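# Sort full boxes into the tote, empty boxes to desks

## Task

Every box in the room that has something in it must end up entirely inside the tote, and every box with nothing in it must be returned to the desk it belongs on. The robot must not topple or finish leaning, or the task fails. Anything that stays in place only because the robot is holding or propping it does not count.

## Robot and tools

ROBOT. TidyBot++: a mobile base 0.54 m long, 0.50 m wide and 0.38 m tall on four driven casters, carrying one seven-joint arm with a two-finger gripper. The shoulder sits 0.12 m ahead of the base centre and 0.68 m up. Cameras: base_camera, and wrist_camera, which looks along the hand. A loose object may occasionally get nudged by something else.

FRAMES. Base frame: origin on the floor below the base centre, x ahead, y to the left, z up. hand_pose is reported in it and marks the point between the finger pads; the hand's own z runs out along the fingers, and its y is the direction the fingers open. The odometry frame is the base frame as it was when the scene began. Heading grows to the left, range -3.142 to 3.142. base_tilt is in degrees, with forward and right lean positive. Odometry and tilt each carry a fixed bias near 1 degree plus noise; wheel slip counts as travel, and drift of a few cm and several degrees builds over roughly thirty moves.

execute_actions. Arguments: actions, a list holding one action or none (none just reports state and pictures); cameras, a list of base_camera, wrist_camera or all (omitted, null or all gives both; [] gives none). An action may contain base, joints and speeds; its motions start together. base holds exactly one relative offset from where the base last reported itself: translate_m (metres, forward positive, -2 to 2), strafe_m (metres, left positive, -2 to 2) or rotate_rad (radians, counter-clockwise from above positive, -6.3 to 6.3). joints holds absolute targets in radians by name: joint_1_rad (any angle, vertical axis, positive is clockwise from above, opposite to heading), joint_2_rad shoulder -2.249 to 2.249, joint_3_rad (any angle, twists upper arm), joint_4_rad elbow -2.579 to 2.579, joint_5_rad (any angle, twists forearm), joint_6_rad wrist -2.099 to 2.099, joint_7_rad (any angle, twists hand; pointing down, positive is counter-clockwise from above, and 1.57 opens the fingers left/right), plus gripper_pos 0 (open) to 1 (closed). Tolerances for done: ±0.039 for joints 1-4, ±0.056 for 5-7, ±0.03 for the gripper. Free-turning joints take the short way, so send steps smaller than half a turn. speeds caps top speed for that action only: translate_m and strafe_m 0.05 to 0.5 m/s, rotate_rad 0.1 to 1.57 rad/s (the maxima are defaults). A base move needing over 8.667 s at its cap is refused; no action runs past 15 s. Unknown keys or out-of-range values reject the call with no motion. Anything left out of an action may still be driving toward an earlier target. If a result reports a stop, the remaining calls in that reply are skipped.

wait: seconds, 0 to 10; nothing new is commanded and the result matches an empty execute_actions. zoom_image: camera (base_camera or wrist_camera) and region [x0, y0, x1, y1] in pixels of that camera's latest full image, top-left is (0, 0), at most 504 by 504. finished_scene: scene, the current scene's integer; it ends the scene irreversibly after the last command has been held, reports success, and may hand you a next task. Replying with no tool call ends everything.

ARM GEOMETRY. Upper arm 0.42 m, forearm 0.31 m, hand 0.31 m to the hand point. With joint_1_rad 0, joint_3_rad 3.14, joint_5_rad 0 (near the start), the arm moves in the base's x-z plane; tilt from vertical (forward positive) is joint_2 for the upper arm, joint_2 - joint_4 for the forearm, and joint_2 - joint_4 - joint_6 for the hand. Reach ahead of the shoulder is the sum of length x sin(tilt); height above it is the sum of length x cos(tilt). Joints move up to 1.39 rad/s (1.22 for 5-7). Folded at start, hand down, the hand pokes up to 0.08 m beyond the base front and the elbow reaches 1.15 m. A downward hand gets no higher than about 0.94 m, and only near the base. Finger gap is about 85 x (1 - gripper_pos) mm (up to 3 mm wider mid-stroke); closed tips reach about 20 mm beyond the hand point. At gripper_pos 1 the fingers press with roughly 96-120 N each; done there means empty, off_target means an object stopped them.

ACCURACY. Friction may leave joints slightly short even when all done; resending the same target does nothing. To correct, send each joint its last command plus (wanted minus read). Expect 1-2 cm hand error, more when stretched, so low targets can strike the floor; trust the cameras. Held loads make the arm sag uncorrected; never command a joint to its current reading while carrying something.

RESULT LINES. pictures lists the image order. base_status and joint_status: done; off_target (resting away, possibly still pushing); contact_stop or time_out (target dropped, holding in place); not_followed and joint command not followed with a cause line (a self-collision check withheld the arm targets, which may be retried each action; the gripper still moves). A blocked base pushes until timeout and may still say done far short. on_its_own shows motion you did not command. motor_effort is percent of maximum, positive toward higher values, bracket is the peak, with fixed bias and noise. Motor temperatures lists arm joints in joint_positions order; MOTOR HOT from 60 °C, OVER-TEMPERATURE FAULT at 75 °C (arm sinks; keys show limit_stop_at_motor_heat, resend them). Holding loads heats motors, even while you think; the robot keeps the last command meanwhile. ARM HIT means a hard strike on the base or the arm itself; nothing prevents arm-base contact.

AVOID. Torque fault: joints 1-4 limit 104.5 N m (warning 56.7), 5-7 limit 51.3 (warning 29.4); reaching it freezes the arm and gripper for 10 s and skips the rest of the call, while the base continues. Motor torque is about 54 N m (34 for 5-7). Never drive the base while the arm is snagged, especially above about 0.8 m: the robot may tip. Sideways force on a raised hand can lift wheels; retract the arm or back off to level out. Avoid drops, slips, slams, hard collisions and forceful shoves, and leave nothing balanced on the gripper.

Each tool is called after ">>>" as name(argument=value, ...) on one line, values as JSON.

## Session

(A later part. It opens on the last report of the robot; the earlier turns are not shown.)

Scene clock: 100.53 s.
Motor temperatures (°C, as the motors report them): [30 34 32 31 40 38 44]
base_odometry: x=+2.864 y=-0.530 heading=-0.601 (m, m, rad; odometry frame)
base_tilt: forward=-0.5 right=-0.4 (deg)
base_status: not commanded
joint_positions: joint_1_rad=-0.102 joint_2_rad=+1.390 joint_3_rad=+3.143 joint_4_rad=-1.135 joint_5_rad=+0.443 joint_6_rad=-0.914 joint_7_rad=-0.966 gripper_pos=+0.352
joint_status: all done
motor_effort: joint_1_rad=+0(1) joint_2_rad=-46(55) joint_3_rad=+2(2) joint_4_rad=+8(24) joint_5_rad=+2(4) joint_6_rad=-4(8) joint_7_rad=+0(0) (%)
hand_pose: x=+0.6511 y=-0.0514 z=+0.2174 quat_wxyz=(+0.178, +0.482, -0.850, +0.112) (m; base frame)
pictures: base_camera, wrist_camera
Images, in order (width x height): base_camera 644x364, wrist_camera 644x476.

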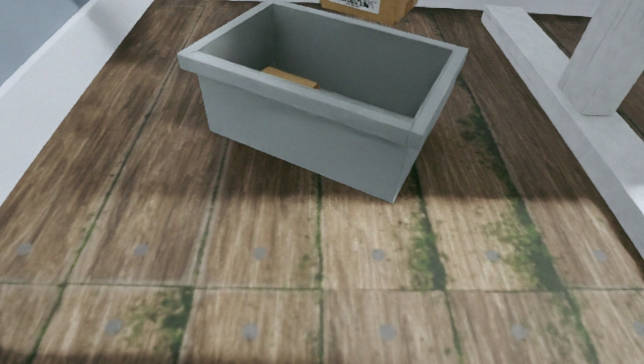

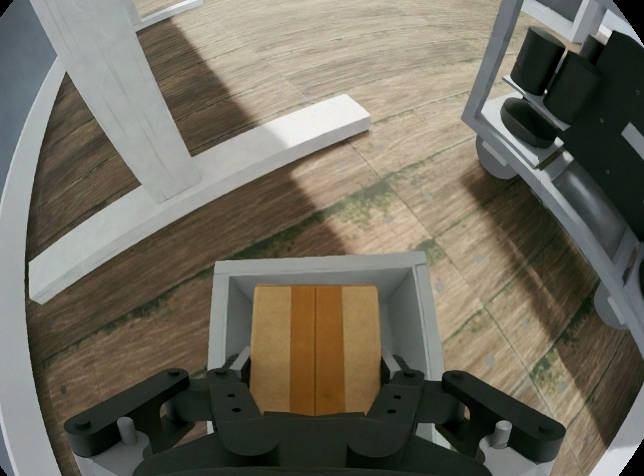

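>>> execute_actions(actions=[{"joints":{"joint_2_rad":1.59,"joint_4_rad":-0.93,"joint_6_rad":-0.93}}])

Scene clock: 103.00 s.
Motor temperatures (°C, as the motors report them): [30 34 32 31 40 38 44]
base_odometry: x=+2.864 y=-0.530 heading=-0.601 (m, m, rad; odometry frame)
base_tilt: forward=-0.5 right=-0.5 (deg)
base_status: not commanded
joint_positions: joint_1_rad=-0.102 joint_2_rad=+1.611 joint_3_rad=+3.143 joint_4_rad=-0.956 joint_5_rad=+0.443 joint_6_rad=-0.914 joint_7_rad=-0.966 gripper_pos=+0.352
joint_status: all done
motor_effort: joint_1_rad=+0(1) joint_2_rad=-47(50) joint_3_rad=+2(3) joint_4_rad=+7(9) joint_5_rad=+2(2) joint_6_rad=-5(5) joint_7_rad=+0(0) (%)
hand_pose: x=+0.6344 y=-0.0531 z=+0.1203 quat_wxyz=(+0.197, +0.484, -0.846, +0.104) (m; base frame)
pictures: base_camera, wrist_camera
Images, in order (width x height): base_camera 644x364, wrist_camera 644x476.

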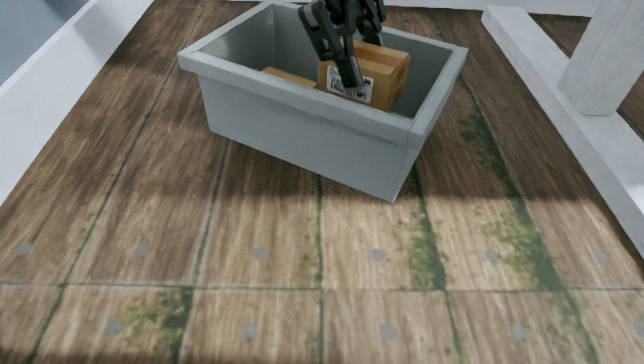

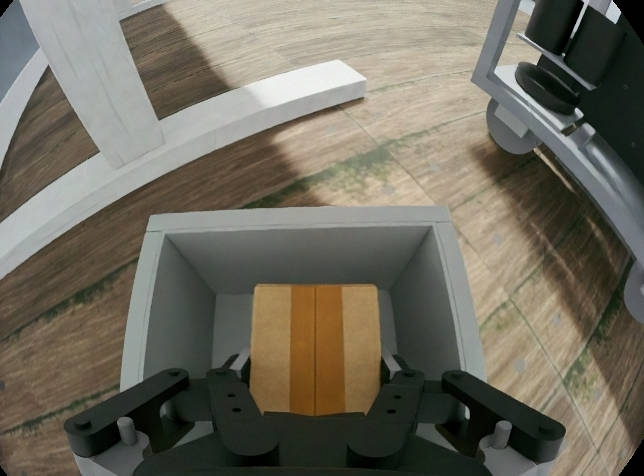

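>>> execute_actions(actions=[{"joints":{"joint_2_rad":1.765,"joint_4_rad":-0.71}}])

Scene clock: 106.17 s.
Motor temperatures (°C, as the motors report them): [30 35 32 31 40 38 44]
base_odometry: x=+2.864 y=-0.530 heading=-0.601 (m, m, rad; odometry frame)
base_tilt: forward=-0.5 right=-0.5 (deg)
base_status: not commanded
joint_positions: joint_1_rad=-0.102 joint_2_rad=+1.787 joint_3_rad=+3.143 joint_4_rad=-0.738 joint_5_rad=+0.443 joint_6_rad=-0.914 joint_7_rad=-0.966 gripper_pos=+0.352
joint_status: all done
motor_effort: joint_1_rad=+0(0) joint_2_rad=-46(49) joint_3_rad=+2(2) joint_4_rad=+8(10) joint_5_rad=+2(2) joint_6_rad=-4(5) joint_7_rad=+0(1) (%)
hand_pose: x=+0.6477 y=-0.0517 z=+0.0511 quat_wxyz=(+0.178, +0.483, -0.850, +0.112) (m; base frame)
pictures: base_camera, wrist_camera
Images, in order (width x height): base_camera 644x364, wrist_camera 644x476.

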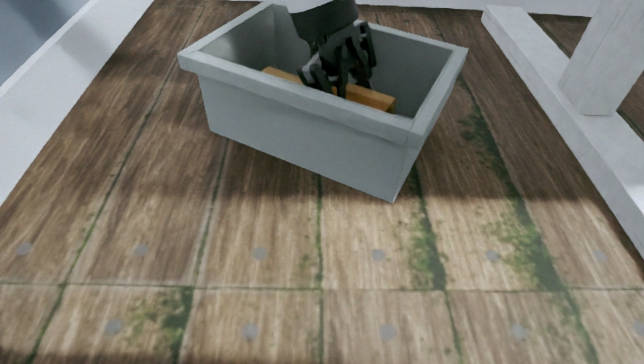

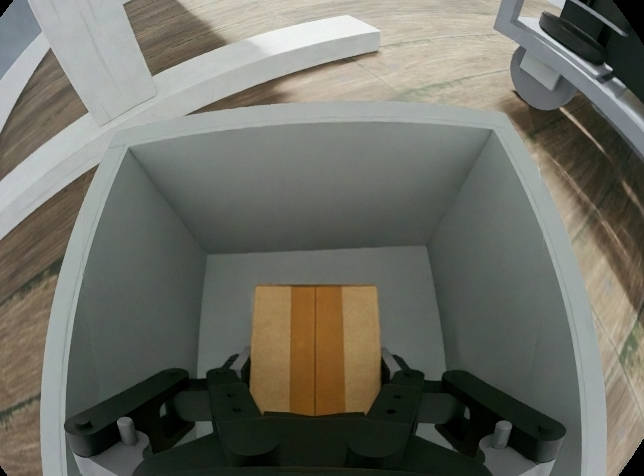

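Well centred. Lower another ~1 cm.

>>> execute_actions(actions=[{"joints":{"joint_2_rad":1.79,"joint_4_rad":-0.685}}])

Scene clock: 107.13 s.
Motor temperatures (°C, as the motors report them): [30 35 32 31 40 38 44]
base_odometry: x=+2.864 y=-0.530 heading=-0.601 (m, m, rad; odometry frame)
base_tilt: forward=-0.5 right=-0.4 (deg)
base_status: not commanded
joint_positions: joint_1_rad=-0.102 joint_2_rad=+1.803 joint_3_rad=+3.143 joint_4_rad=-0.710 joint_5_rad=+0.443 joint_6_rad=-0.914 joint_7_rad=-0.966 gripper_pos=+0.352
joint_status: all done
motor_effort: joint_1_rad=+1(1) joint_2_rad=-46(48) joint_3_rad=+2(2) joint_4_rad=+8(10) joint_5_rad=+2(2) joint_6_rad=-4(5) joint_7_rad=+0(0) (%)
hand_pose: x=+0.6532 y=-0.0511 z=+0.0462 quat_wxyz=(+0.172, +0.482, -0.851, +0.115) (m; base frame)
pictures: base_camera, wrist_camera
Images, in order (width x height): base_camera 644x364, wrist_camera 644x476.

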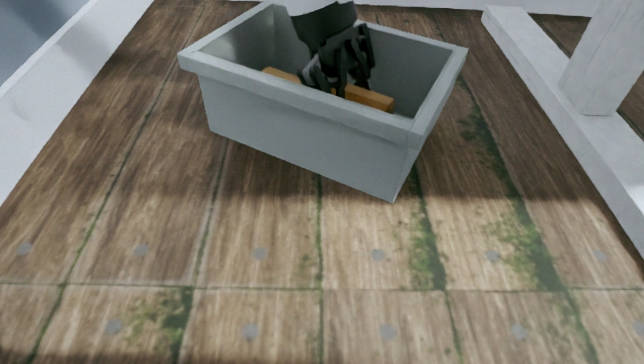

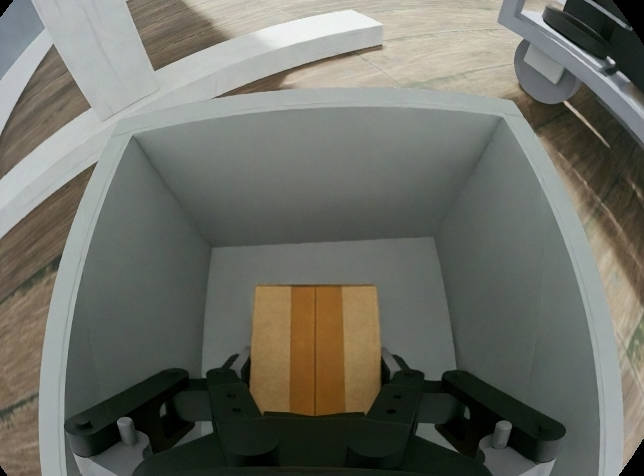

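>>> execute_actions(actions=[{"joints":{"joint_2_rad":1.808}}], cameras=["wrist_camera"])

Scene clock: 108.17 s.
Motor temperatures (°C, as the motors report them): [30 35 32 31 40 38 44]
base_odometry: x=+2.864 y=-0.530 heading=-0.601 (m, m, rad; odometry frame)
base_tilt: forward=-0.5 right=-0.5 (deg)
base_status: not commanded
joint_positions: joint_1_rad=-0.102 joint_2_rad=+1.811 joint_3_rad=+3.143 joint_4_rad=-0.709 joint_5_rad=+0.443 joint_6_rad=-0.914 joint_7_rad=-0.966 gripper_pos=+0.352
joint_status: all done
motor_effort: joint_1_rad=+1(3) joint_2_rad=-43(47) joint_3_rad=+1(3) joint_4_rad=+9(10) joint_5_rad=+2(2) joint_6_rad=-2(5) joint_7_rad=+0(0) (%)
hand_pose: x=+0.6484 y=-0.0516 z=+0.0420 quat_wxyz=(+0.176, +0.482, -0.851, +0.113) (m; base frame)
pictures: wrist_camera
Images, in order (width x height): wrist_camera 644x476.

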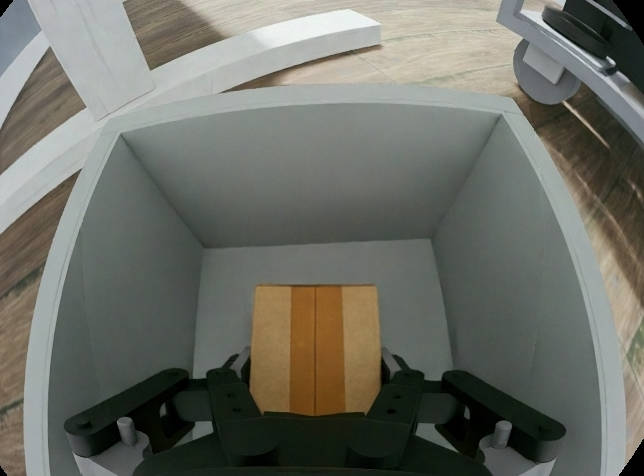

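Touched down. Release and lift.

>>> execute_actions(actions=[{"joints":{"gripper_pos":0.19}}], cameras=[])

>>> execute_actions(actions=[{"joints":{"joint_2_rad":1.5,"joint_4_rad":-1.04}}])

Scene clock: 109.70 s.
Motor temperatures (°C, as the motors report them): [30 35 32 31 40 38 44]
base_odometry: x=+2.864 y=-0.530 heading=-0.601 (m, m, rad; odometry frame)
base_tilt: forward=-0.5 right=-0.4 (deg)
base_status: not commanded
joint_positions: joint_1_rad=-0.102 joint_2_rad=+1.811 joint_3_rad=+3.143 joint_4_rad=-0.706 joint_5_rad=+0.445 joint_6_rad=-0.914 joint_7_rad=-0.966 gripper_pos=+0.190
joint_status: all done
motor_effort: joint_1_rad=+1(0) joint_2_rad=-42(45) joint_3_rad=+1(2) joint_4_rad=+8(9) joint_5_rad=+1(2) joint_6_rad=-3(4) joint_7_rad=+0(0) (%)
hand_pose: x=+0.6499 y=-0.0518 z=+0.0423 quat_wxyz=(+0.175, +0.483, -0.851, +0.114) (m; base frame)
pictures: none
No camera images: the call's "cameras" was empty. Leave "cameras" out to get every camera's image.

Scene clock: 111.43 s.
Motor temperatures (°C, as the motors report them): [30 35 32 31 40 38 44]
base_odometry: x=+2.864 y=-0.530 heading=-0.601 (m, m, rad; odometry frame)
base_tilt: forward=-0.5 right=-0.4 (deg)
base_status: not commanded
joint_positions: joint_1_rad=-0.102 joint_2_rad=+1.500 joint_3_rad=+3.143 joint_4_rad=-1.015 joint_5_rad=+0.446 joint_6_rad=-0.914 joint_7_rad=-0.966 gripper_pos=+0.190
joint_status: all done
motor_effort: joint_1_rad=+1(2) joint_2_rad=-43(46) joint_3_rad=+1(2) joint_4_rad=+8(9) joint_5_rad=+2(3) joint_6_rad=-3(3) joint_7_rad=+0(0) (%)
hand_pose: x=+0.6624 y=-0.0509 z=+0.1727 quat_wxyz=(+0.174, +0.483, -0.851, +0.115) (m; base frame)
pictures: base_camera, wrist_camera
Images, in order (width x height): base_camera 644x364, wrist_camera 644x476.

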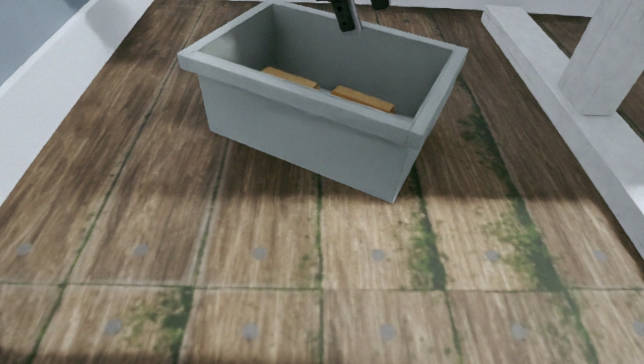

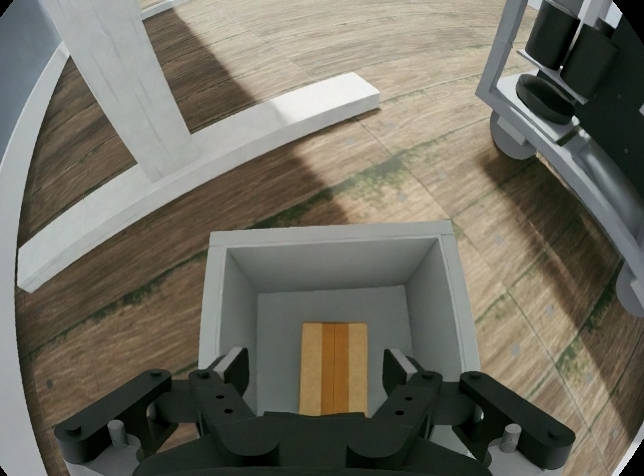

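>>> execute_actions(actions=[{"joints":{"joint_2_rad":0.2,"joint_4_rad":-0.68,"joint_6_rad":-1.93,"joint_5_rad":-0.02,"joint_7_rad":0.3,"gripper_pos":0}}], cameras=[])

>>> execute_actions(actions=[{"base":{"strafe_m":-1.2},"joints":{"joint_1_rad":0.42,"joint_7_rad":1.595}}])

Scene clock: 115.73 s.
Motor temperatures (°C, as the motors report them): [30 35 32 31 40 38 44]
base_odometry: x=+2.864 y=-0.530 heading=-0.601 (m, m, rad; odometry frame)
base_tilt: forward=-0.5 right=-0.5 (deg)
base_status: not commanded
joint_positions: joint_1_rad=-0.102 joint_2_rad=+0.198 joint_3_rad=+3.143 joint_4_rad=-0.702 joint_5_rad=+0.000 joint_6_rad=-1.896 joint_7_rad=+0.272 gripper_pos=+0.000
joint_status: all done
motor_effort: joint_1_rad=+1(0) joint_2_rad=-22(48) joint_3_rad=+0(2) joint_4_rad=+14(15) joint_5_rad=+0(2) joint_6_rad=+3(3) joint_7_rad=+0(1) (%)
hand_pose: x=+0.5508 y=+0.0450 z=+0.9970 quat_wxyz=(-0.111, +0.814, -0.556, +0.131) (m; base frame)
pictures: none
No camera images: the call's "cameras" was empty. Leave "cameras" out to get every camera's image.

Scene clock: 119.63 s.
Motor temperatures (°C, as the motors report them): [30 35 32 31 40 38 44]
base_odometry: x=+2.185 y=-1.520 heading=-0.601 (m, m, rad; odometry frame)
base_tilt: forward=-0.5 right=-0.4 (deg)
base_status: done
joint_positions: joint_1_rad=+0.417 joint_2_rad=+0.199 joint_3_rad=+3.147 joint_4_rad=-0.701 joint_5_rad=-0.006 joint_6_rad=-1.897 joint_7_rad=+1.571 gripper_pos=+0.000
joint_status: all done
motor_effort: joint_1_rad=-1(3) joint_2_rad=-22(25) joint_3_rad=+0(1) joint_4_rad=+14(15) joint_5_rad=-1(1) joint_6_rad=+3(3) joint_7_rad=+0(0) (%)
hand_pose: x=+0.5168 y=-0.1751 z=+0.9966 quat_wxyz=(+0.034, +0.964, -0.205, +0.168) (m; base frame)
pictures: base_camera, wrist_camera
Images, in order (width x height): base_camera 644x364, wrist_camera 644x476.

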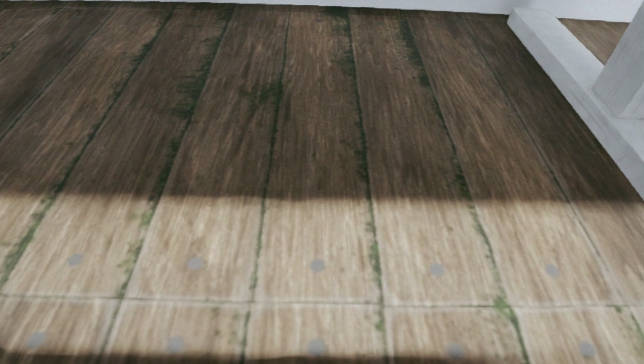

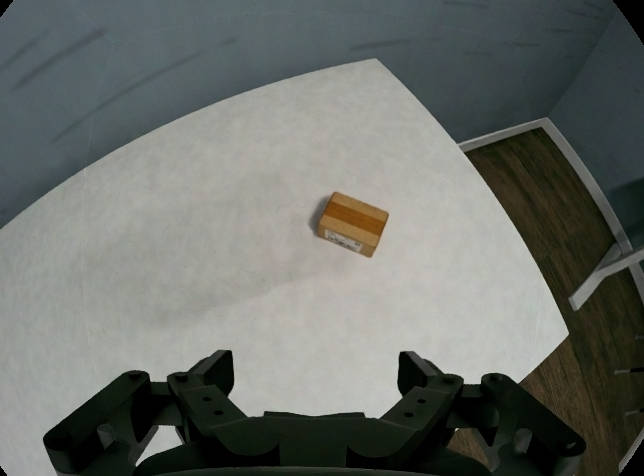

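>>> zoom_image(camera="wrist_camera", region=[300, 175, 410, 270])

Region (300, 175, 410, 270) of wrist_camera's 644x476 image, scaled by 4.582; it fills the top 435 rows of this view, and the rest is white.

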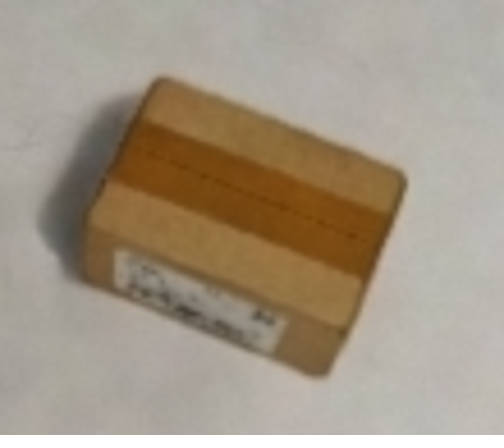

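>>> execute_actions(actions=[{"base":{"strafe_m":-0.27},"joints":{"joint_1_rad":0.04,"joint_2_rad":0.71,"joint_4_rad":-0.39,"joint_6_rad":-2.055,"joint_7_rad":2.366}}])

Scene clock: 129.70 s.
Motor temperatures (°C, as the motors report them): [30 35 32 31 40 38 44]
base_odometry: x=+2.033 y=-1.743 heading=-0.601 (m, m, rad; odometry frame)
base_tilt: forward=-0.5 right=-0.4 (deg)
base_status: done
joint_positions: joint_1_rad=+0.053 joint_2_rad=+0.712 joint_3_rad=+3.147 joint_4_rad=-0.414 joint_5_rad=-0.006 joint_6_rad=-2.019 joint_7_rad=+2.339 gripper_pos=+0.000
joint_status: all done
motor_effort: joint_1_rad=+0(2) joint_2_rad=-38(42) joint_3_rad=-1(1) joint_4_rad=+15(17) joint_5_rad=+0(0) joint_6_rad=+0(3) joint_7_rad=+0(0) (%)
hand_pose: x=+0.6761 y=-0.0284 z=+0.8239 quat_wxyz=(-0.001, +0.937, +0.349, -0.001) (m; base frame)
pictures: base_camera, wrist_camera
Images, in order (width x height): base_camera 644x364, wrist_camera 644x476.

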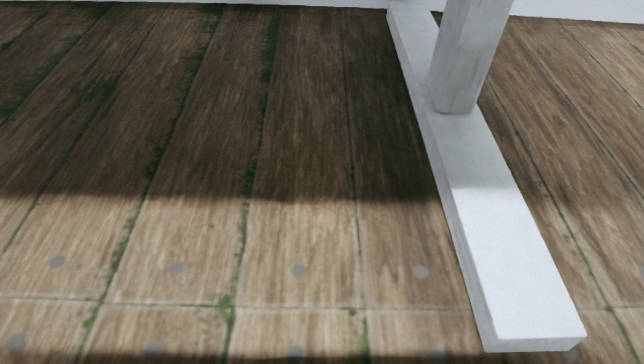

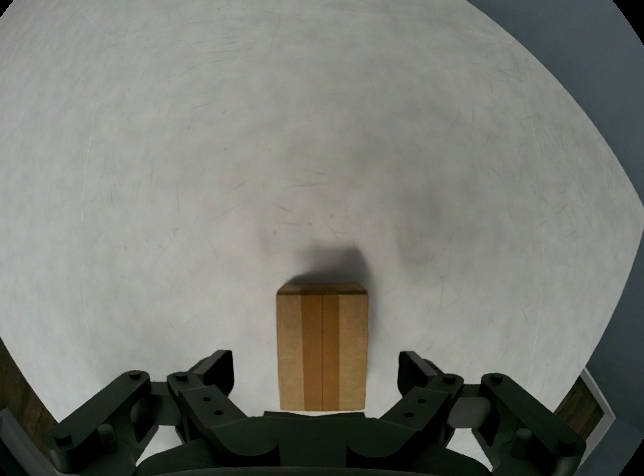

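>>> execute_actions(actions=[{"joints":{"joint_1_rad":0.075,"joint_2_rad":0.648,"joint_4_rad":-0.655,"joint_6_rad":-1.815}}], cameras=["wrist_camera"])

Scene clock: 133.17 s.
Motor temperatures (°C, as the motors report them): [30 35 32 31 40 38 44]
base_odometry: x=+2.033 y=-1.743 heading=-0.601 (m, m, rad; odometry frame)
base_tilt: forward=-0.5 right=-0.4 (deg)
base_status: not commanded
joint_positions: joint_1_rad=+0.063 joint_2_rad=+0.662 joint_3_rad=+3.147 joint_4_rad=-0.633 joint_5_rad=-0.006 joint_6_rad=-1.850 joint_7_rad=+2.339 gripper_pos=+0.000
joint_status: all done
motor_effort: joint_1_rad=+1(1) joint_2_rad=-38(38) joint_3_rad=-1(0) joint_4_rad=+15(16) joint_5_rad=+0(1) joint_6_rad=-1(0) joint_7_rad=+0(0) (%)
hand_pose: x=+0.6781 y=-0.0344 z=+0.7882 quat_wxyz=(-0.001, +0.939, +0.344, -0.001) (m; base frame)
pictures: wrist_camera
Images, in order (width x height): wrist_camera 644x476.

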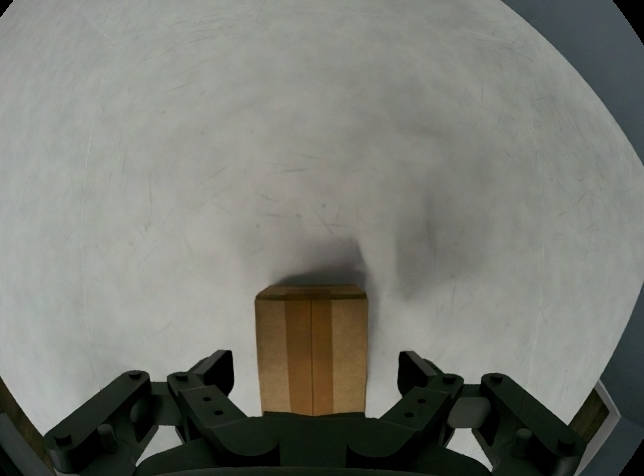

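>>> execute_actions(actions=[{"joints":{"joint_2_rad":0.611,"joint_4_rad":-0.82,"joint_6_rad":-1.686}}], cameras=["wrist_camera"])

Scene clock: 134.70 s.
Motor temperatures (°C, as the motors report them): [30 35 32 31 40 38 44]
base_odometry: x=+2.033 y=-1.743 heading=-0.601 (m, m, rad; odometry frame)
base_tilt: forward=-0.5 right=-0.4 (deg)
base_status: not commanded
joint_positions: joint_1_rad=+0.063 joint_2_rad=+0.624 joint_3_rad=+3.147 joint_4_rad=-0.797 joint_5_rad=-0.006 joint_6_rad=-1.721 joint_7_rad=+2.339 gripper_pos=+0.000
joint_status: all done
motor_effort: joint_1_rad=+0(0) joint_2_rad=-36(37) joint_3_rad=+0(1) joint_4_rad=+15(16) joint_5_rad=+0(1) joint_6_rad=+0(1) joint_7_rad=+0(0) (%)
hand_pose: x=+0.6744 y=-0.0343 z=+0.7589 quat_wxyz=(-0.001, +0.939, +0.344, +0.000) (m; base frame)
pictures: wrist_camera
Images, in order (width x height): wrist_camera 644x476.

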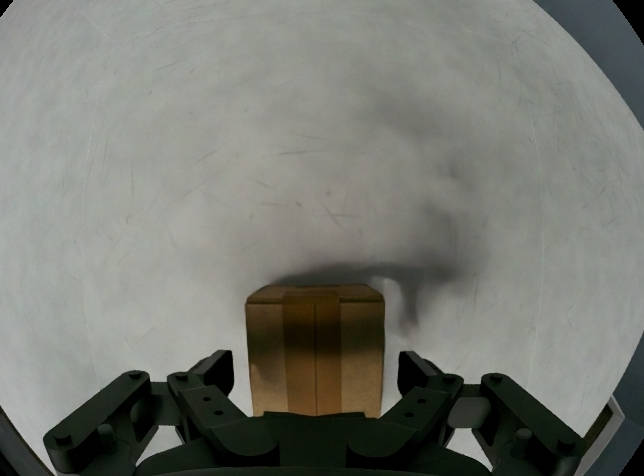

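>>> execute_actions(actions=[{"joints":{"gripper_pos":1}}], cameras=[])

>>> execute_actions(actions=[{"joints":{"joint_2_rad":0.55}}], cameras=["wrist_camera"])

Scene clock: 136.50 s.
Motor temperatures (°C, as the motors report them): [30 35 32 31 40 38 44]
base_odometry: x=+2.033 y=-1.743 heading=-0.601 (m, m, rad; odometry frame)
base_tilt: forward=-0.6 right=-0.4 (deg)
base_status: not commanded
joint_positions: joint_1_rad=+0.063 joint_2_rad=+0.618 joint_3_rad=+3.147 joint_4_rad=-0.802 joint_5_rad=-0.006 joint_6_rad=-1.721 joint_7_rad=+2.339 gripper_pos=+0.356
joint_status: gripper_pos off_target (ended at +0.356, target +1.000)
motor_effort: joint_1_rad=+0(1) joint_2_rad=-36(39) joint_3_rad=-1(1) joint_4_rad=+16(17) joint_5_rad=-1(1) joint_6_rad=+0(1) joint_7_rad=+0(0) (%)
hand_pose: x=+0.6730 y=-0.0342 z=+0.7605 quat_wxyz=(-0.001, +0.939, +0.344, +0.001) (m; base frame)
pictures: none
No camera images: the call's "cameras" was empty. Leave "cameras" out to get every camera's image.

Scene clock: 137.43 s.
Motor temperatures (°C, as the motors report them): [30 35 32 31 40 38 44]
base_odometry: x=+2.033 y=-1.743 heading=-0.601 (m, m, rad; odometry frame)
base_tilt: forward=-0.5 right=-0.5 (deg)
base_status: not commanded
joint_positions: joint_1_rad=+0.063 joint_2_rad=+0.561 joint_3_rad=+3.147 joint_4_rad=-0.806 joint_5_rad=-0.006 joint_6_rad=-1.721 joint_7_rad=+2.339 gripper_pos=+0.356
joint_status: all done
motor_effort: joint_1_rad=+1(1) joint_2_rad=-38(41) joint_3_rad=-1(1) joint_4_rad=+17(18) joint_5_rad=+0(0) joint_6_rad=+0(1) joint_7_rad=+0(0) (%)
hand_pose: x=+0.6665 y=-0.0338 z=+0.7907 quat_wxyz=(+0.010, +0.939, +0.344, +0.025) (m; base frame)
pictures: wrist_camera
Images, in order (width x height): wrist_camera 644x476.

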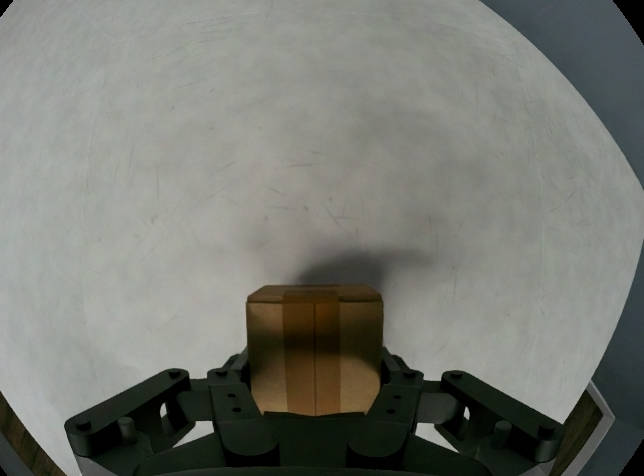

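>>> execute_actions(actions=[], cameras=[])

>>> execute_actions(actions=[], cameras=[])

>>> execute_actions(actions=[], cameras=[])

Scene clock: 138.57 s.
Motor temperatures (°C, as the motors report them): [30 35 32 31 40 38 44]
base_odometry: x=+2.033 y=-1.743 heading=-0.601 (m, m, rad; odometry frame)
base_tilt: forward=-0.5 right=-0.5 (deg)
base_status: not commanded
joint_positions: joint_1_rad=+0.063 joint_2_rad=+0.561 joint_3_rad=+3.147 joint_4_rad=-0.806 joint_5_rad=-0.006 joint_6_rad=-1.721 joint_7_rad=+2.339 gripper_pos=+0.356
joint_status: all done
motor_effort: joint_1_rad=+1(1) joint_2_rad=-37(41) joint_3_rad=-1(1) joint_4_rad=+17(18) joint_5_rad=+0(0) joint_6_rad=+0(1) joint_7_rad=+0(0) (%)
hand_pose: x=+0.6665 y=-0.0338 z=+0.7907 quat_wxyz=(+0.010, +0.939, +0.344, +0.025) (m; base frame)
pictures: none
No camera images: the call's "cameras" was empty. Leave "cameras" out to get every camera's image.

Scene clock: 138.57 s.
Motor temperatures (°C, as the motors report them): [30 35 32 31 40 38 44]
base_odometry: x=+2.033 y=-1.743 heading=-0.601 (m, m, rad; odometry frame)
base_tilt: forward=-0.5 right=-0.5 (deg)
base_status: not commanded
joint_positions: joint_1_rad=+0.063 joint_2_rad=+0.561 joint_3_rad=+3.147 joint_4_rad=-0.806 joint_5_rad=-0.006 joint_6_rad=-1.721 joint_7_rad=+2.339 gripper_pos=+0.356
joint_status: all done
motor_effort: joint_1_rad=+1(1) joint_2_rad=-37(41) joint_3_rad=-1(1) joint_4_rad=+17(18) joint_5_rad=+0(0) joint_6_rad=+0(1) joint_7_rad=+0(0) (%)
hand_pose: x=+0.6665 y=-0.0338 z=+0.7907 quat_wxyz=(+0.010, +0.939, +0.344, +0.025) (m; base frame)
pictures: none
No camera images: the call's "cameras" was empty. Leave "cameras" out to get every camera's image.

Scene clock: 138.57 s.
Motor temperatures (°C, as the motors report them): [30 35 32 31 40 38 44]
base_odometry: x=+2.033 y=-1.743 heading=-0.601 (m, m, rad; odometry frame)
base_tilt: forward=-0.5 right=-0.5 (deg)
base_status: not commanded
joint_positions: joint_1_rad=+0.063 joint_2_rad=+0.561 joint_3_rad=+3.147 joint_4_rad=-0.806 joint_5_rad=-0.006 joint_6_rad=-1.721 joint_7_rad=+2.339 gripper_pos=+0.356
joint_status: all done
motor_effort: joint_1_rad=+1(1) joint_2_rad=-37(41) joint_3_rad=-1(1) joint_4_rad=+17(18) joint_5_rad=+0(0) joint_6_rad=+0(1) joint_7_rad=+0(0) (%)
hand_pose: x=+0.6665 y=-0.0338 z=+0.7907 quat_wxyz=(+0.010, +0.939, +0.344, +0.025) (m; base frame)
pictures: none
No camera images: the call's "cameras" was empty. Leave "cameras" out to get every camera's image.

>>> execute_actions(actions=[{"base":{"strafe_m":1.47},"joints":{"joint_1_rad":-0.006,"joint_2_rad":0.42,"joint_6_rad":-0.43,"joint_7_rad":2.645}}])

Scene clock: 148.10 s.
Motor temperatures (°C, as the motors report them): [30 35 32 31 40 38 44]
base_odometry: x=+2.865 y=-0.531 heading=-0.601 (m, m, rad; odometry frame)
base_tilt: forward=-0.5 right=-0.4 (deg)
base_status: done
joint_positions: joint_1_rad=-0.008 joint_2_rad=+0.432 joint_3_rad=+3.150 joint_4_rad=-0.812 joint_5_rad=-0.006 joint_6_rad=-0.455 joint_7_rad=+2.619 gripper_pos=+0.356
joint_status: all done
motor_effort: joint_1_rad=+1(3) joint_2_rad=-38(41) joint_3_rad=+0(2) joint_4_rad=+22(23) joint_5_rad=-1(2) joint_6_rad=+10(10) joint_7_rad=+0(0) (%)
hand_pose: x=+0.9018 y=+0.0035 z=+1.1245 quat_wxyz=(+0.329, +0.651, +0.376, +0.572) (m; base frame)
pictures: base_camera, wrist_camera
Images, in order (width x height): base_camera 644x364, wrist_camera 644x476.

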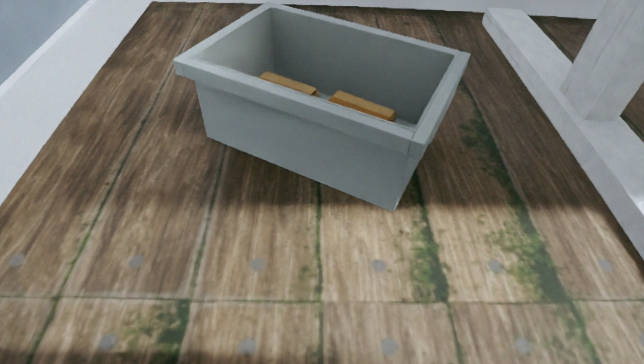

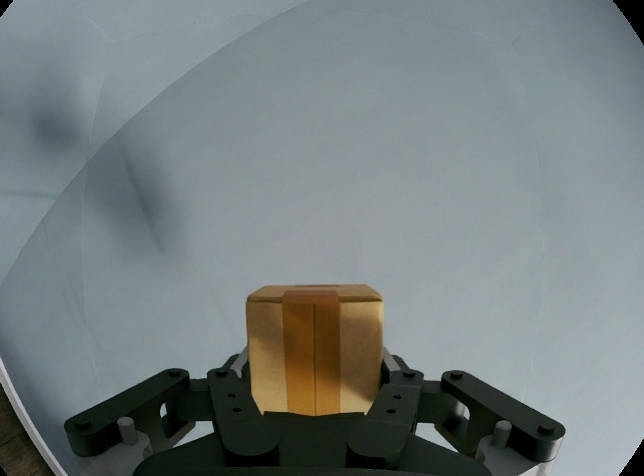

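>>> wait(seconds=0.3)

>>> wait(seconds=0.3)

Scene clock: 149.93 s.
Motor temperatures (°C, as the motors report them): [30 35 32 31 40 38 44]
base_odometry: x=+2.865 y=-0.531 heading=-0.601 (m, m, rad; odometry frame)
base_tilt: forward=-0.6 right=-0.4 (deg)
base_status: done
joint_positions: joint_1_rad=-0.008 joint_2_rad=+0.432 joint_3_rad=+3.150 joint_4_rad=-0.812 joint_5_rad=-0.006 joint_6_rad=-0.455 joint_7_rad=+2.619 gripper_pos=+0.356
joint_status: all done
motor_effort: joint_1_rad=+0(3) joint_2_rad=-37(41) joint_3_rad=-1(2) joint_4_rad=+22(23) joint_5_rad=-1(2) joint_6_rad=+10(10) joint_7_rad=-1(0) (%)
hand_pose: x=+0.9018 y=+0.0035 z=+1.1245 quat_wxyz=(+0.329, +0.651, +0.376, +0.572) (m; base frame)
wait: 0.30 s; at rest from the start
pictures: base_camera, wrist_camera
Images, in order (width x height): base_camera 644x364, wrist_camera 644x476.

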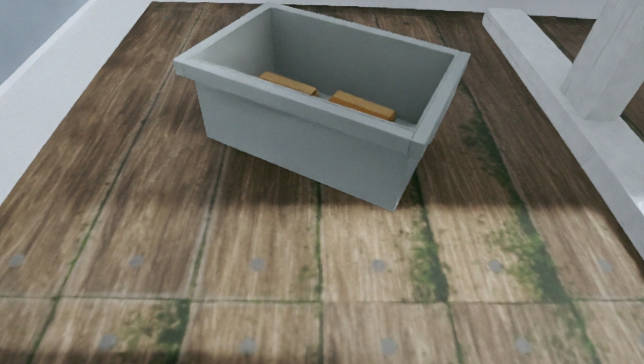

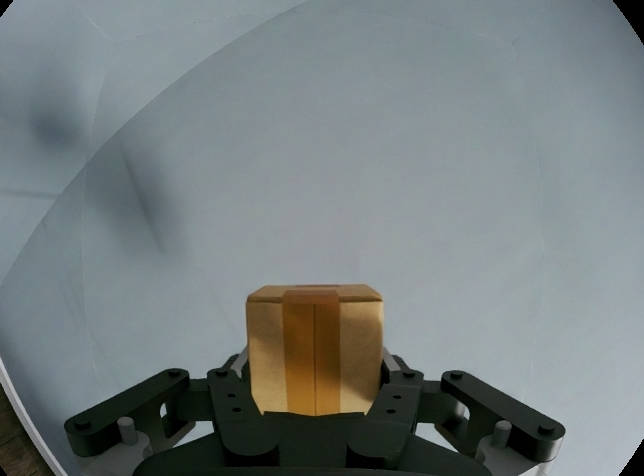

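Scene clock: 150.23 s.
Motor temperatures (°C, as the motors report them): [30 35 32 31 40 38 44]
base_odometry: x=+2.865 y=-0.531 heading=-0.601 (m, m, rad; odometry frame)
base_tilt: forward=-0.5 right=-0.4 (deg)
base_status: done
joint_positions: joint_1_rad=-0.008 joint_2_rad=+0.432 joint_3_rad=+3.150 joint_4_rad=-0.812 joint_5_rad=-0.006 joint_6_rad=-0.455 joint_7_rad=+2.619 gripper_pos=+0.356
joint_status: all done
motor_effort: joint_1_rad=+1(3) joint_2_rad=-38(41) joint_3_rad=-1(2) joint_4_rad=+23(23) joint_5_rad=-1(2) joint_6_rad=+10(10) joint_7_rad=+0(0) (%)
hand_pose: x=+0.9018 y=+0.0035 z=+1.1245 quat_wxyz=(+0.329, +0.651, +0.376, +0.572) (m; base frame)
wait: 0.30 s; at rest by 0.27 s
pictures: base_camera, wrist_camera
Images, in order (width x height): base_camera 644x364, wrist_camera 644x476.

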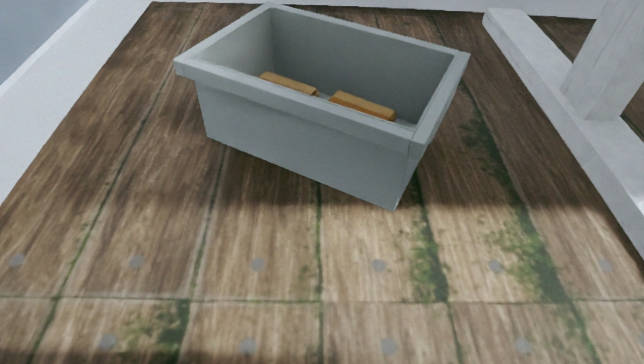

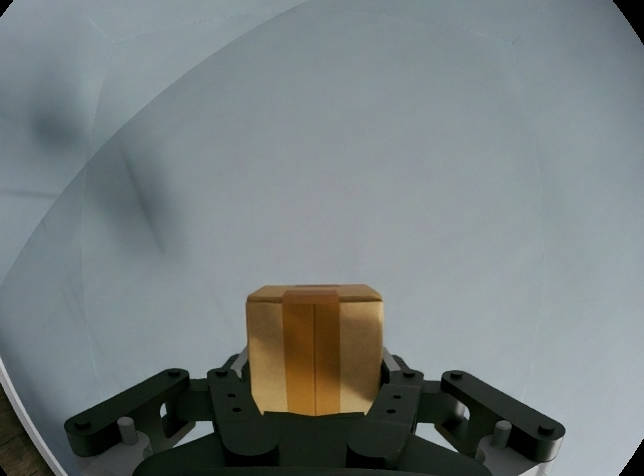

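>>> execute_actions(actions=[{"joints":{"joint_2_rad":1.242,"joint_4_rad":-1.452}}])

Scene clock: 154.47 s.
Motor temperatures (°C, as the motors report them): [30 35 32 31 40 38 44]
base_odometry: x=+2.865 y=-0.531 heading=-0.601 (m, m, rad; odometry frame)
base_tilt: forward=-0.5 right=-0.5 (deg)
base_status: not commanded
joint_positions: joint_1_rad=-0.008 joint_2_rad=+1.249 joint_3_rad=+3.150 joint_4_rad=-1.430 joint_5_rad=-0.006 joint_6_rad=-0.455 joint_7_rad=+2.619 gripper_pos=+0.356
joint_status: all done
motor_effort: joint_1_rad=+0(0) joint_2_rad=-43(56) joint_3_rad=+0(1) joint_4_rad=+8(23) joint_5_rad=-1(1) joint_6_rad=+0(10) joint_7_rad=+0(0) (%)
hand_pose: x=+0.6611 y=+0.0009 z=+0.2225 quat_wxyz=(+0.004, +0.866, +0.500, +0.002) (m; base frame)
pictures: base_camera, wrist_camera
Images, in order (width x height): base_camera 644x364, wrist_camera 644x476.

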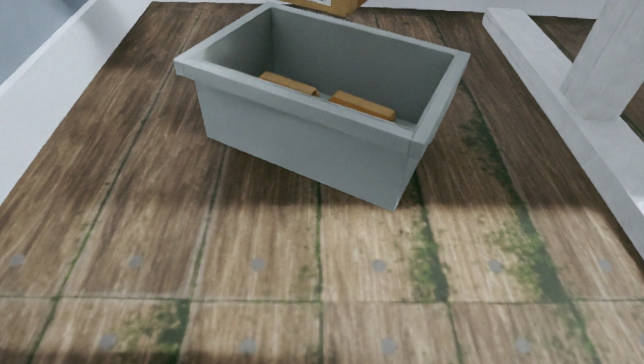

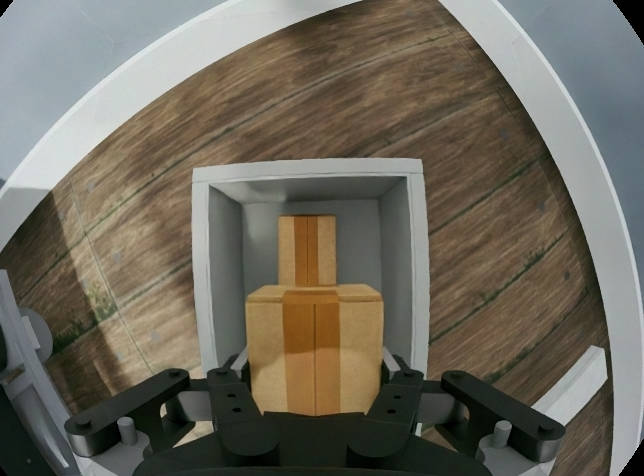

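>>> execute_actions(actions=[{"joints":{"joint_2_rad":1.498,"joint_4_rad":-1.236,"joint_6_rad":-0.34}}])

Scene clock: 158.63 s.
Motor temperatures (°C, as the motors report them): [30 35 32 31 40 38 44]
base_odometry: x=+2.865 y=-0.531 heading=-0.601 (m, m, rad; odometry frame)
base_tilt: forward=-0.5 right=-0.5 (deg)
base_status: not commanded
joint_positions: joint_1_rad=-0.008 joint_2_rad=+1.511 joint_3_rad=+3.150 joint_4_rad=-1.262 joint_5_rad=-0.006 joint_6_rad=-0.376 joint_7_rad=+2.619 gripper_pos=+0.356
joint_status: all done
motor_effort: joint_1_rad=+0(0) joint_2_rad=-43(46) joint_3_rad=+0(1) joint_4_rad=+6(8) joint_5_rad=+0(1) joint_6_rad=+0(1) joint_7_rad=+0(0) (%)
hand_pose: x=+0.6503 y=+0.0007 z=+0.1025 quat_wxyz=(+0.001, +0.865, +0.501, -0.005) (m; base frame)
pictures: base_camera, wrist_camera
Images, in order (width x height): base_camera 644x364, wrist_camera 644x476.

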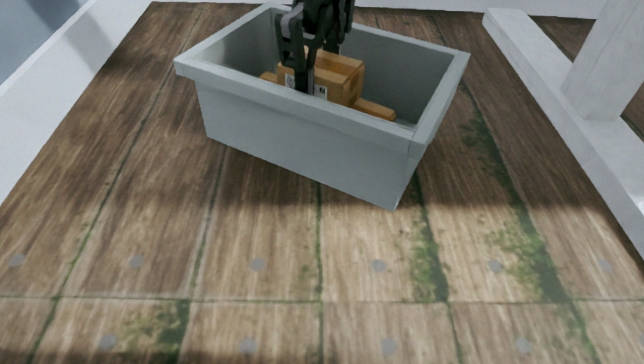

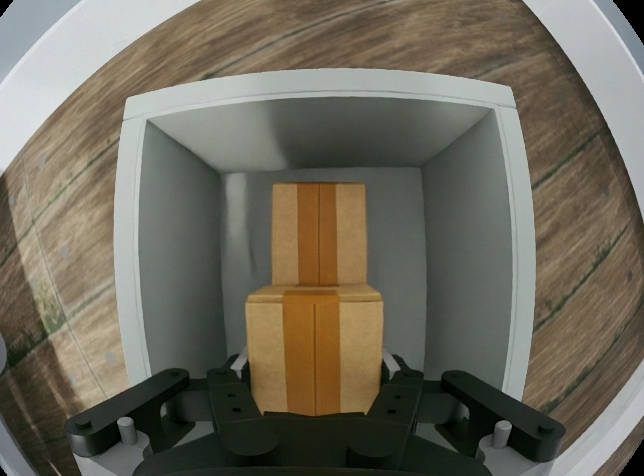

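>>> execute_actions(actions=[{"joints":{"joint_2_rad":1.53,"joint_4_rad":-1.205}}], cameras=["wrist_camera"])

Scene clock: 160.17 s.
Motor temperatures (°C, as the motors report them): [30 35 32 31 40 38 44]
base_odometry: x=+2.865 y=-0.531 heading=-0.601 (m, m, rad; odometry frame)
base_tilt: forward=-0.5 right=-0.5 (deg)
base_status: not commanded
joint_positions: joint_1_rad=-0.008 joint_2_rad=+1.533 joint_3_rad=+3.150 joint_4_rad=-1.227 joint_5_rad=-0.006 joint_6_rad=-0.375 joint_7_rad=+2.619 gripper_pos=+0.356
joint_status: all done
motor_effort: joint_1_rad=+1(1) joint_2_rad=-43(45) joint_3_rad=-2(1) joint_4_rad=+6(6) joint_5_rad=+0(1) joint_6_rad=+0(1) joint_7_rad=+0(0) (%)
hand_pose: x=+0.6583 y=+0.0008 z=+0.0943 quat_wxyz=(+0.004, +0.865, +0.501, +0.001) (m; base frame)
pictures: wrist_camera
Images, in order (width x height): wrist_camera 644x476.

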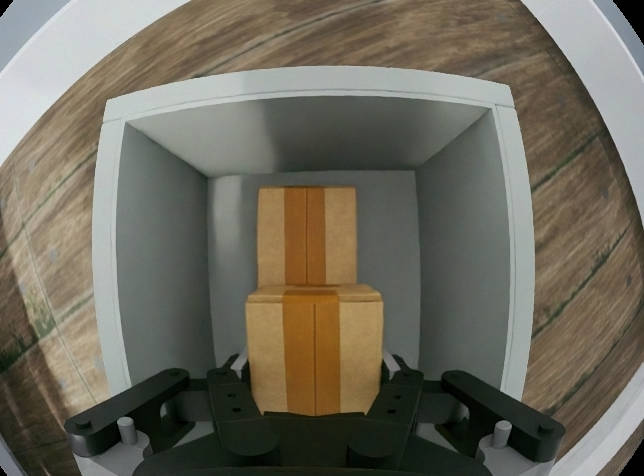

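>>> execute_actions(actions=[{"joints":{"joint_2_rad":1.545}}], cameras=["wrist_camera"])

Scene clock: 161.30 s.
Motor temperatures (°C, as the motors report them): [30 35 32 31 40 38 44]
base_odometry: x=+2.865 y=-0.531 heading=-0.601 (m, m, rad; odometry frame)
base_tilt: forward=-0.5 right=-0.5 (deg)
base_status: not commanded
joint_positions: joint_1_rad=-0.008 joint_2_rad=+1.535 joint_3_rad=+3.150 joint_4_rad=-1.226 joint_5_rad=-0.006 joint_6_rad=-0.374 joint_7_rad=+2.619 gripper_pos=+0.356
joint_status: all done
motor_effort: joint_1_rad=+1(0) joint_2_rad=-41(43) joint_3_rad=+0(1) joint_4_rad=+6(7) joint_5_rad=-1(1) joint_6_rad=+1(3) joint_7_rad=+0(0) (%)
hand_pose: x=+0.6580 y=+0.0008 z=+0.0934 quat_wxyz=(+0.004, +0.865, +0.501, +0.001) (m; base frame)
pictures: wrist_camera
Images, in order (width x height): wrist_camera 644x476.

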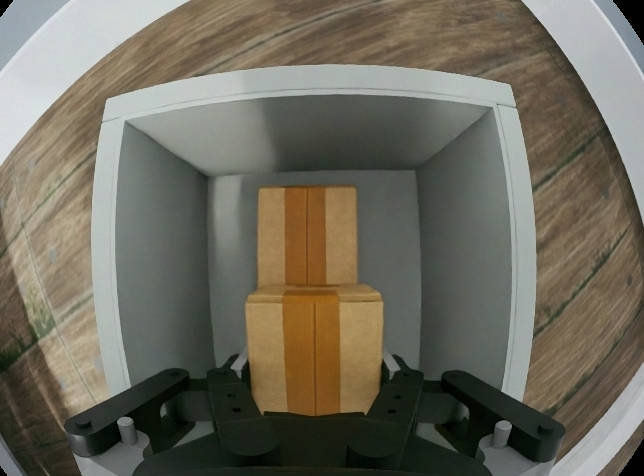

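Touched down. Release and lift.

>>> execute_actions(actions=[{"joints":{"gripper_pos":0.17,"joint_2_rad":1.535}}], cameras=[])

>>> execute_actions(actions=[{"joints":{"joint_2_rad":1.249,"joint_4_rad":-1.53}}])

Scene clock: 162.87 s.
Motor temperatures (°C, as the motors report them): [30 35 32 31 40 38 44]
base_odometry: x=+2.865 y=-0.531 heading=-0.601 (m, m, rad; odometry frame)
base_tilt: forward=-0.5 right=-0.5 (deg)
base_status: not commanded
joint_positions: joint_1_rad=-0.008 joint_2_rad=+1.536 joint_3_rad=+3.150 joint_4_rad=-1.225 joint_5_rad=-0.006 joint_6_rad=-0.374 joint_7_rad=+2.619 gripper_pos=+0.170
joint_status: all done
motor_effort: joint_1_rad=+0(0) joint_2_rad=-42(43) joint_3_rad=+0(1) joint_4_rad=+6(7) joint_5_rad=-1(0) joint_6_rad=+0(2) joint_7_rad=+1(1) (%)
hand_pose: x=+0.6587 y=+0.0008 z=+0.0934 quat_wxyz=(+0.005, +0.865, +0.501, +0.002) (m; base frame)
pictures: none
No camera images: the call's "cameras" was empty. Leave "cameras" out to get every camera's image.

Scene clock: 164.30 s.
Motor temperatures (°C, as the motors report them): [30 35 32 31 40 38 44]
base_odometry: x=+2.865 y=-0.531 heading=-0.601 (m, m, rad; odometry frame)
base_tilt: forward=-0.5 right=-0.4 (deg)
base_status: not commanded
joint_positions: joint_1_rad=-0.008 joint_2_rad=+1.250 joint_3_rad=+3.150 joint_4_rad=-1.504 joint_5_rad=-0.006 joint_6_rad=-0.374 joint_7_rad=+2.619 gripper_pos=+0.170
joint_status: all done
motor_effort: joint_1_rad=+0(0) joint_2_rad=-40(43) joint_3_rad=-1(0) joint_4_rad=+6(7) joint_5_rad=+0(0) joint_6_rad=+0(0) joint_7_rad=+0(1) (%)
hand_pose: x=+0.6417 y=+0.0006 z=+0.2123 quat_wxyz=(+0.006, +0.866, +0.500, +0.005) (m; base frame)
pictures: base_camera, wrist_camera
Images, in order (width x height): base_camera 644x364, wrist_camera 644x476.

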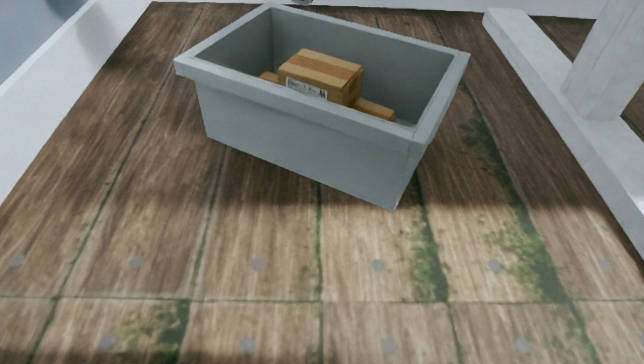

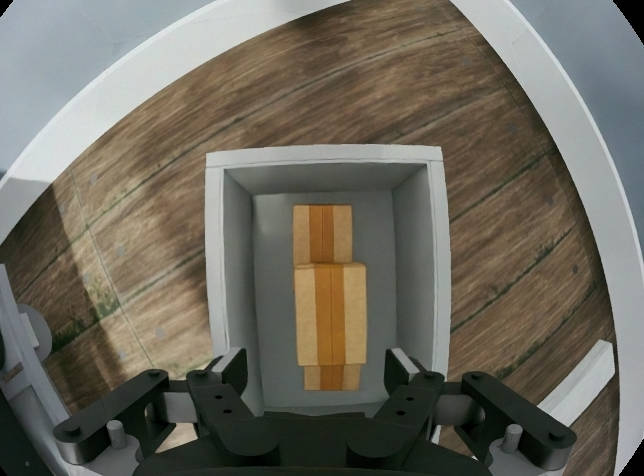

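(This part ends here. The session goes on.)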